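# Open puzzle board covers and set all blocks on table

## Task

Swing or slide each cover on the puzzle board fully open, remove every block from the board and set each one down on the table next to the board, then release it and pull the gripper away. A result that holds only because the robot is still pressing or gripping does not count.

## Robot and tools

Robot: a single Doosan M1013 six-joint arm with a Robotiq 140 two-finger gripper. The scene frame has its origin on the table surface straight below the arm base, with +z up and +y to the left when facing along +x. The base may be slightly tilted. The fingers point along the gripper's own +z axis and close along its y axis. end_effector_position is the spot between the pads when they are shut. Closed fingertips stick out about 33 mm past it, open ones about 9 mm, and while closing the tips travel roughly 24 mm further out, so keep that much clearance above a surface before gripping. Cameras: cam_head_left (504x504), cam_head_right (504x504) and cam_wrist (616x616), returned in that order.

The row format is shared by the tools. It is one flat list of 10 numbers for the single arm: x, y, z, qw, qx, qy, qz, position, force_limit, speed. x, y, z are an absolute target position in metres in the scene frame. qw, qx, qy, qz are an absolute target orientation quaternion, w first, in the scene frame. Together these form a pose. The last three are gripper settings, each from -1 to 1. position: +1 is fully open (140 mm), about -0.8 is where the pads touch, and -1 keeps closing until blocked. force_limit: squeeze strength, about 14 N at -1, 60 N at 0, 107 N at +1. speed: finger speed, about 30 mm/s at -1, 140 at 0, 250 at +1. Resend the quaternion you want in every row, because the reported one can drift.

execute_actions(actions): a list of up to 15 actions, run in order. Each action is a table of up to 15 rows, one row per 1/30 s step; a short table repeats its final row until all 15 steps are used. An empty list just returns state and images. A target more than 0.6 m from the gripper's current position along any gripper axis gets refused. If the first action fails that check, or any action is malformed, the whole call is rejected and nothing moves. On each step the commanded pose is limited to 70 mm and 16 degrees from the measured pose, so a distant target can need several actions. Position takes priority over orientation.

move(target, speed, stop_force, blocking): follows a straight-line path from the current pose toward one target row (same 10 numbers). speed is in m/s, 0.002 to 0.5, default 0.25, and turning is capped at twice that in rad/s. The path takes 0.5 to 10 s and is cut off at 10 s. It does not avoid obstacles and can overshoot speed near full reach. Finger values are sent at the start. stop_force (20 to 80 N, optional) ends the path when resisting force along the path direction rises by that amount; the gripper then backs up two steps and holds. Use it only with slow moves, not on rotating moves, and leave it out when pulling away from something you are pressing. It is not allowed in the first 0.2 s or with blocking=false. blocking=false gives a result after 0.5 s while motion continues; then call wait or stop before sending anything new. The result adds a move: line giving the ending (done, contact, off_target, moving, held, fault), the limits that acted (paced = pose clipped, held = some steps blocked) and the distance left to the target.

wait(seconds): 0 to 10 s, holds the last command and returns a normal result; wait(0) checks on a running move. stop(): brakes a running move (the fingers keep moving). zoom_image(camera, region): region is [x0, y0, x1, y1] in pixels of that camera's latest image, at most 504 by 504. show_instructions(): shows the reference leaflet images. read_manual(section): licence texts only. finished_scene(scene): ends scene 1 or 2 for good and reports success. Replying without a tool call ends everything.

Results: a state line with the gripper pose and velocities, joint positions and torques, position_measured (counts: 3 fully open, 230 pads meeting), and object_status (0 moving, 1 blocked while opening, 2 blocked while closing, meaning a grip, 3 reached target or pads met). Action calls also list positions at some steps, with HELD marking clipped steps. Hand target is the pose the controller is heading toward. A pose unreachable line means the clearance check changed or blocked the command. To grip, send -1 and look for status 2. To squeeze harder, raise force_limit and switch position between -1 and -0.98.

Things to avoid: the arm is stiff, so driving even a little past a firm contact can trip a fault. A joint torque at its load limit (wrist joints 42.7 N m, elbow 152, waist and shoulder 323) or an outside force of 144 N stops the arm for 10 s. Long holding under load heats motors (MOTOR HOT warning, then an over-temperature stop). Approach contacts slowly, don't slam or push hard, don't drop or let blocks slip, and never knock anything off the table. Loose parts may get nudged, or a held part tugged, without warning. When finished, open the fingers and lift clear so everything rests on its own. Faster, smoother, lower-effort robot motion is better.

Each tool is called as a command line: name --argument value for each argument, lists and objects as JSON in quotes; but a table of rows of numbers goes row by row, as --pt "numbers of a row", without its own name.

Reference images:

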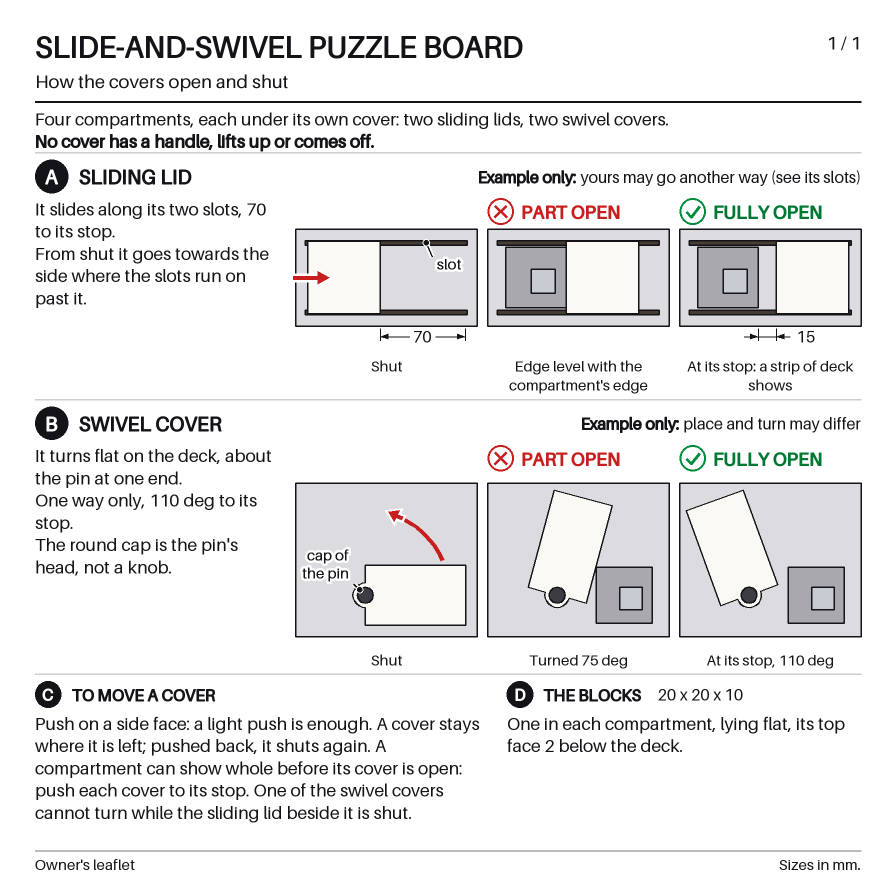

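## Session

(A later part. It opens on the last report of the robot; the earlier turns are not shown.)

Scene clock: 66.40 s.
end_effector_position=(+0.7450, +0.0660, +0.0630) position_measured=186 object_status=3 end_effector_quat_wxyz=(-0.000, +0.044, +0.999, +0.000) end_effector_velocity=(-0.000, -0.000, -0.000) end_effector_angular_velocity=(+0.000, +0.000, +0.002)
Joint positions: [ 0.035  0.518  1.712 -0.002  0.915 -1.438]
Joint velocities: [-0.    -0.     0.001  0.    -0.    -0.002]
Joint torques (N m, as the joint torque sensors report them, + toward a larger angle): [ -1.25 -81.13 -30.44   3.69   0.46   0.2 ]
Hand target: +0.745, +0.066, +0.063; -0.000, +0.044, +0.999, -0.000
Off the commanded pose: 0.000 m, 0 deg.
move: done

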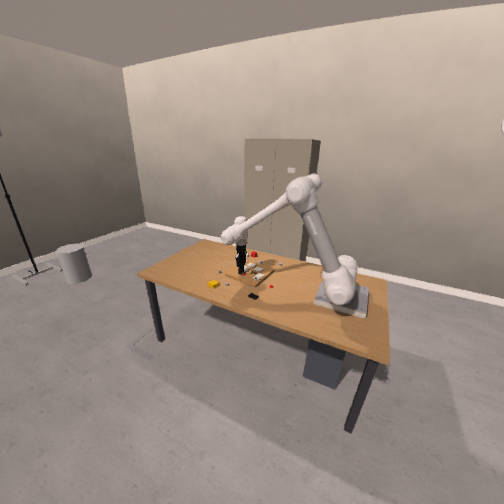

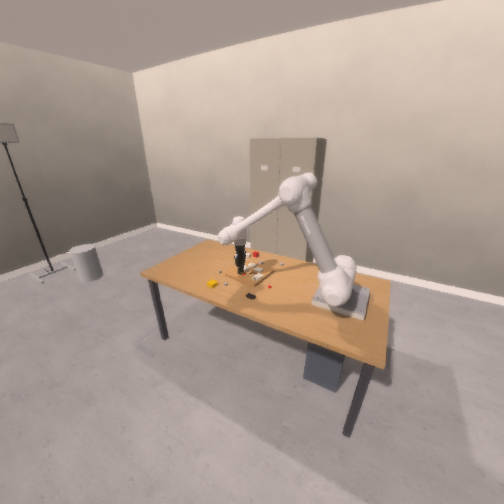

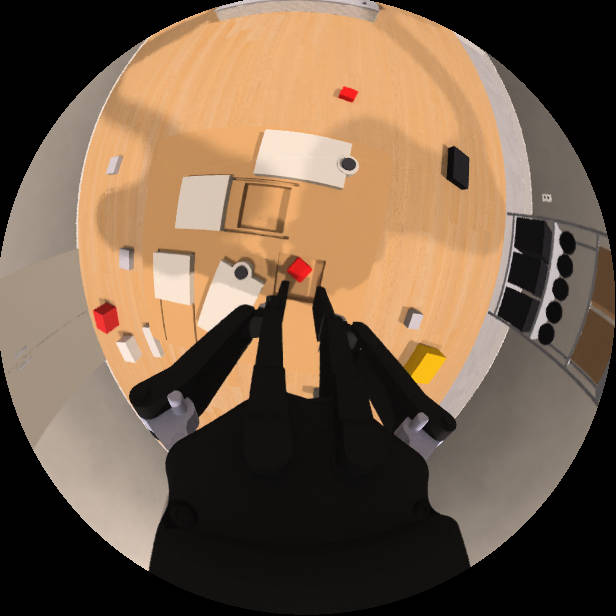

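move --target '[0.723,0.062,0.06,0,0.3,0.954,0,-1,0,0]'

move --target '[0.723,0.062,0.05,0,0.3,0.954,0,-1,0,0]' --speed 0.005 --stop_force 20

move --target '[0.731,0.063,0.0549,0,0.06,0.998,0,-1,0,0]' --speed 0.08

move --target '[0.731,0.063,0.063,0,0.06,0.998,0,-1,0,0]' --speed 0.05

move --target '[0.733,0.063,0.063,0,0.06,0.998,0,-0.45,0,0]'

zoom_image --camera "cam_wrist" --region '[230,230,380,330]'

Scene clock: 68.07 s.
end_effector_position=(+0.7230, +0.0618, +0.0600) position_measured=233 object_status=3 end_effector_quat_wxyz=(-0.000, +0.300, +0.954, +0.000) end_effector_velocity=(+0.001, -0.001, +0.000) end_effector_angular_velocity=(-0.000, -0.001, -0.001)
Joint positions: [ 0.03   0.493  1.762 -0.002  0.891 -0.921]
Joint velocities: [-0.001  0.    -0.001 -0.    -0.    -0.   ]
Joint torques (N m, as the joint torque sensors report them, + toward a larger angle): [ -2.81 -78.97 -29.82   3.31   0.11   0.08]
Hand target: +0.723, +0.062, +0.060; +0.000, +0.300, +0.954, +0.000
Off the commanded pose: 0.000 m, 0 deg.
move: done

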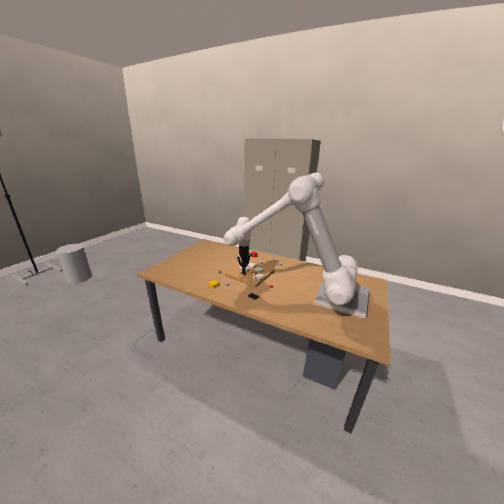

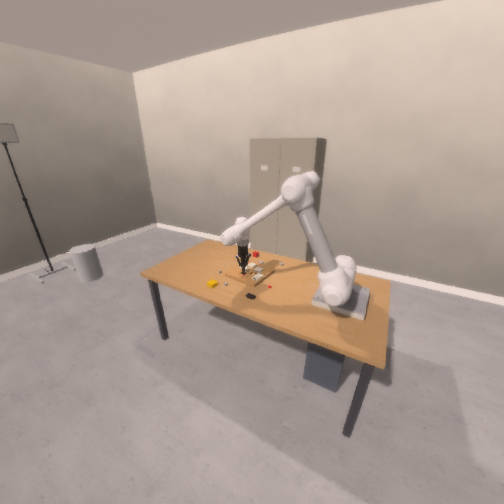

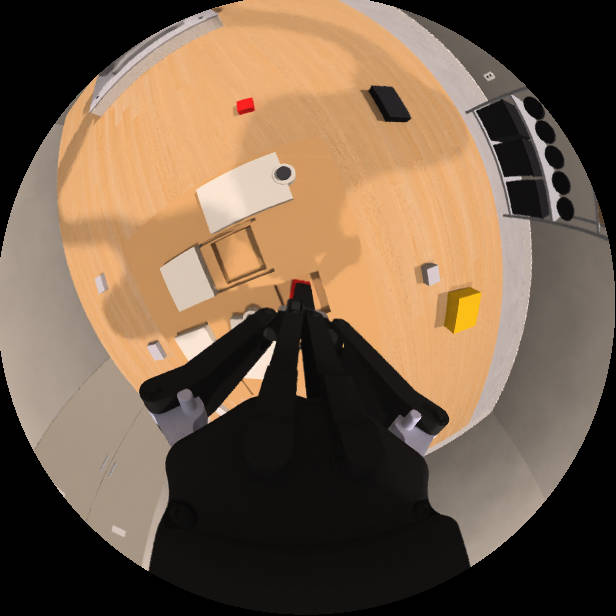

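Scene clock: 69.47 s.
end_effector_position=(+0.7230, +0.0619, +0.0546) position_measured=233 object_status=3 end_effector_quat_wxyz=(-0.000, +0.300, +0.954, -0.000) end_effector_velocity=(+0.000, -0.001, +0.001) end_effector_angular_velocity=(-0.000, -0.000, +0.001)
Joint positions: [ 0.031  0.498  1.765 -0.002  0.883 -0.921]
Joint velocities: [-0.001 -0.001 -0.001 -0.     0.001 -0.001]
Joint torques (N m, as the joint torque sensors report them, + toward a larger angle): [ -0.91 -59.41 -19.68   3.43  -1.02   0.22]
Hand target: +0.723, +0.062, +0.055; +0.000, +0.300, +0.954, +0.000
Off the commanded pose: 0.005 m, 0 deg.
move: contact

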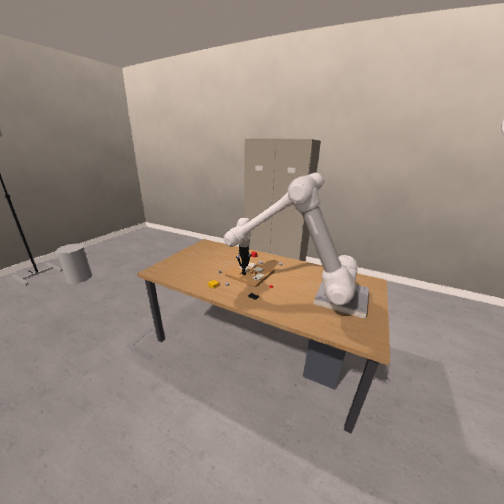

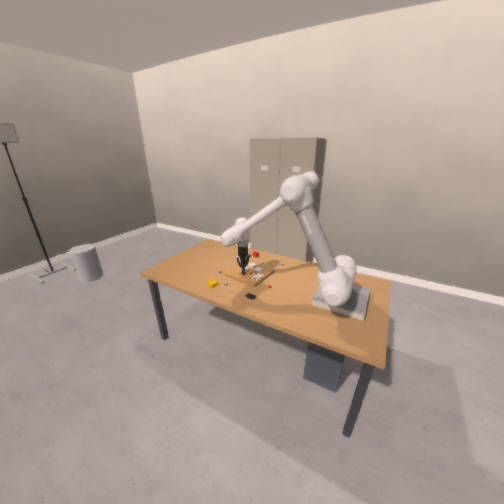

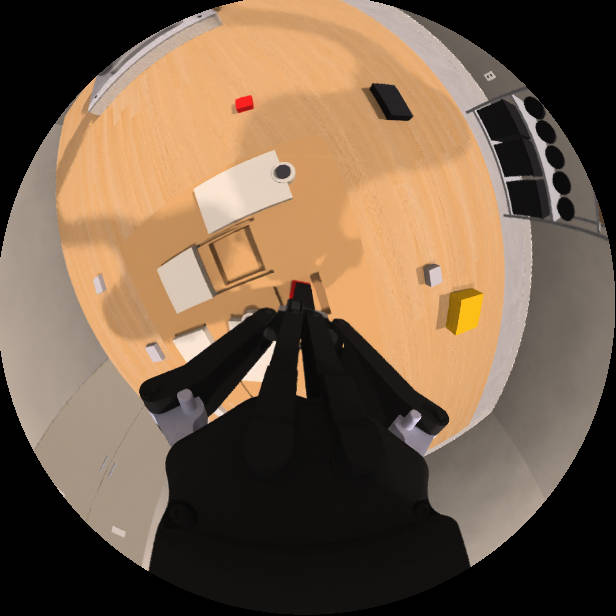

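Scene clock: 72.77 s.
end_effector_position=(+0.7310, +0.0630, +0.0549) position_measured=233 object_status=3 end_effector_quat_wxyz=(+0.000, +0.060, +0.998, -0.000) end_effector_velocity=(-0.001, -0.000, -0.000) end_effector_angular_velocity=(-0.000, +0.001, -0.001)
Joint positions: [ 0.032  0.508  1.748 -0.003  0.89  -1.409]
Joint velocities: [ 0.    -0.     0.001 -0.    -0.     0.001]
Joint torques (N m, as the joint torque sensors report them, + toward a larger angle): [ -1.93 -69.43 -25.74   3.51  -0.8    0.12]
Hand target: +0.731, +0.063, +0.055; -0.000, +0.060, +0.998, -0.000
Off the commanded pose: 0.000 m, 0 deg.
move: done

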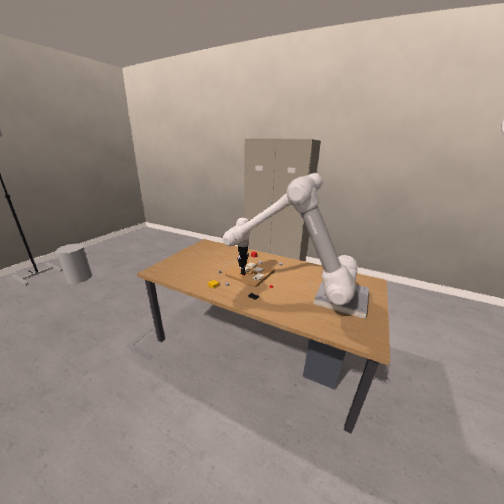

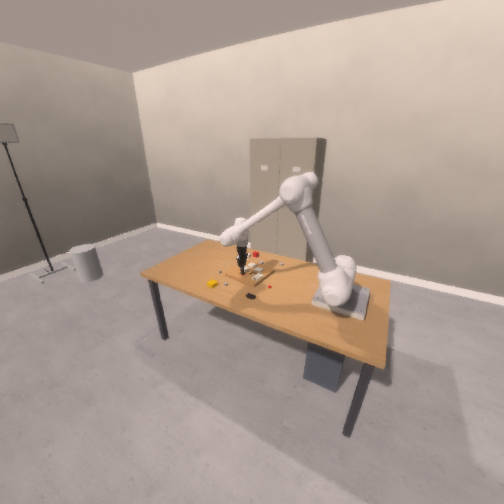

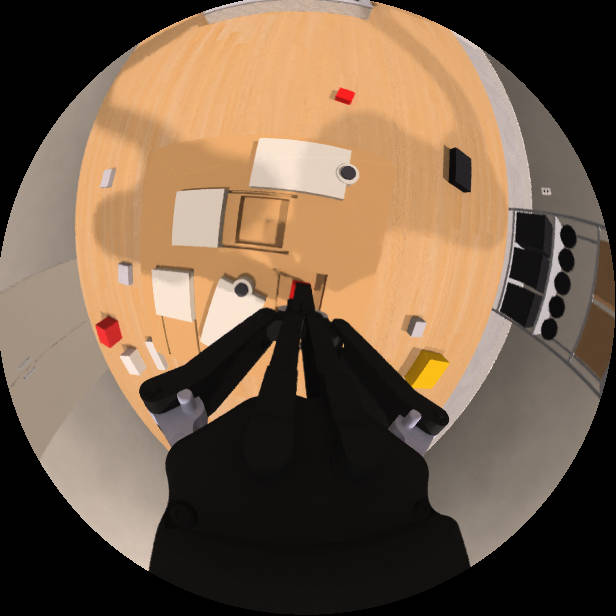

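Scene clock: 73.47 s.
end_effector_position=(+0.7310, +0.0630, +0.0630) position_measured=233 object_status=3 end_effector_quat_wxyz=(-0.000, +0.060, +0.998, +0.000) end_effector_velocity=(-0.001, +0.001, -0.000) end_effector_angular_velocity=(+0.000, +0.001, +0.000)
Joint positions: [ 0.032  0.5    1.743 -0.002  0.903 -1.409]
Joint velocities: [ 0.001 -0.     0.001  0.     0.     0.001]
Joint torques (N m, as the joint torque sensors report them, + toward a larger angle): [  0.11 -78.45 -30.7    3.39   0.13  -0.13]
Hand target: +0.731, +0.063, +0.063; -0.000, +0.060, +0.998, +0.000
Off the commanded pose: 0.000 m, 0 deg.
move: done

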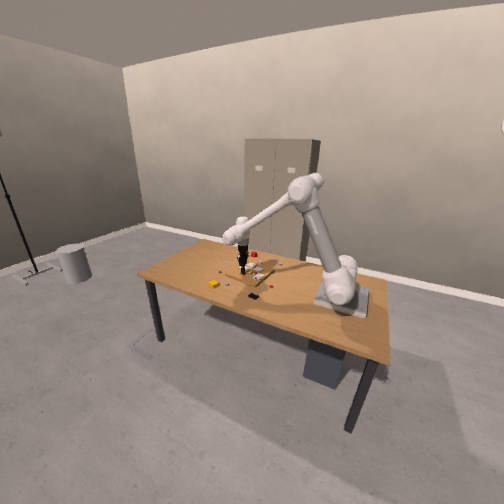

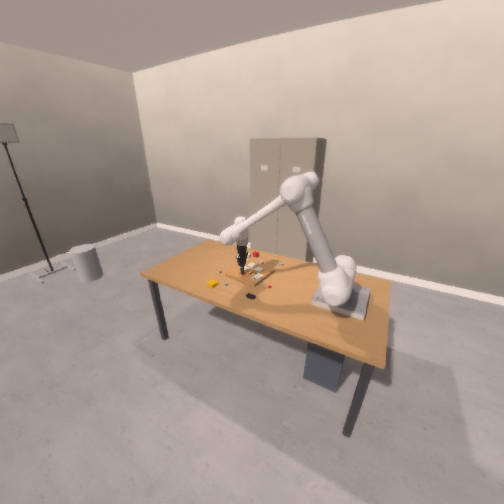

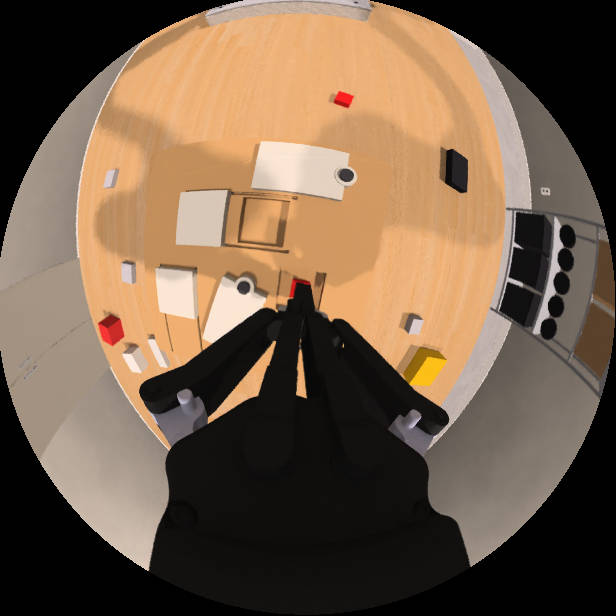

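Scene clock: 74.17 s.
end_effector_position=(+0.7330, +0.0631, +0.0630) position_measured=186 object_status=3 end_effector_quat_wxyz=(+0.000, +0.060, +0.998, +0.000) end_effector_velocity=(-0.002, -0.001, -0.001) end_effector_angular_velocity=(-0.000, +0.002, -0.001)
Joint positions: [ 0.032  0.502  1.739 -0.002  0.905 -1.41 ]
Joint velocities: [-0.001  0.     0.003 -0.    -0.     0.001]
Joint torques (N m, as the joint torque sensors report them, + toward a larger angle): [  0.21 -77.09 -30.55   3.42   0.17   0.12]
Hand target: +0.733, +0.063, +0.063; +0.000, +0.060, +0.998, +0.000
Off the commanded pose: 0.000 m, 0 deg.
move: done

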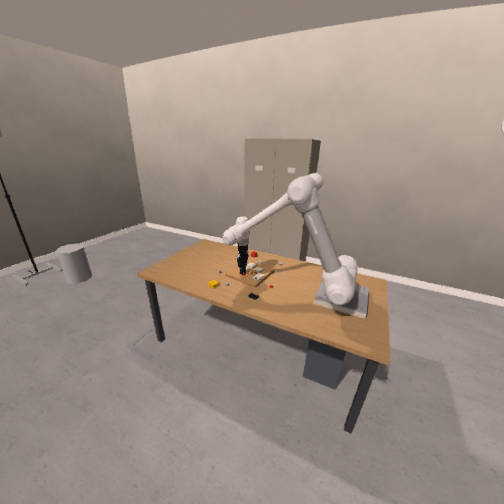

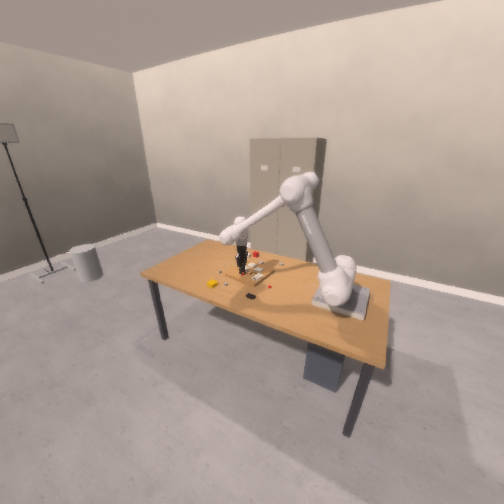

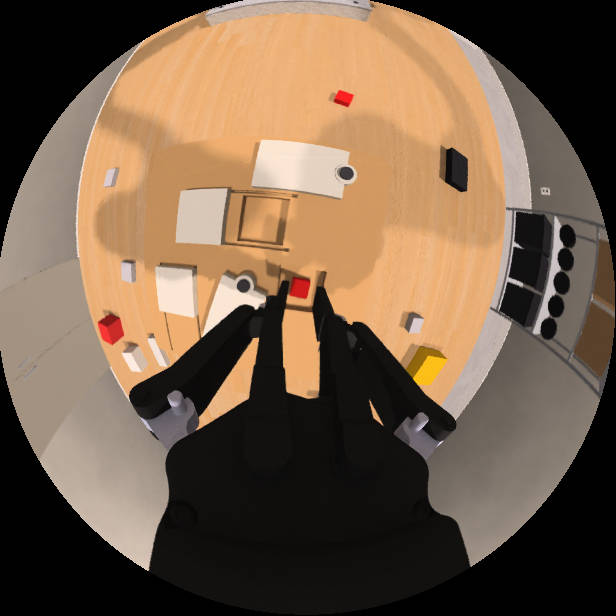

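Region (230, 230, 380, 330) of cam_wrist's 616x616 image, scaled by 3.360, with more detail than that image has.

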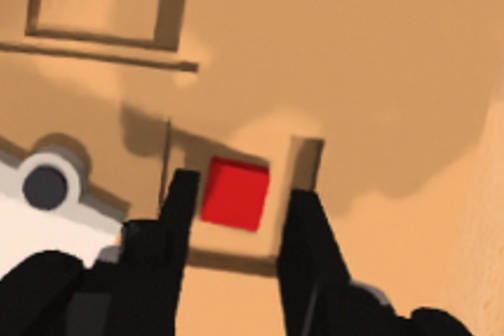

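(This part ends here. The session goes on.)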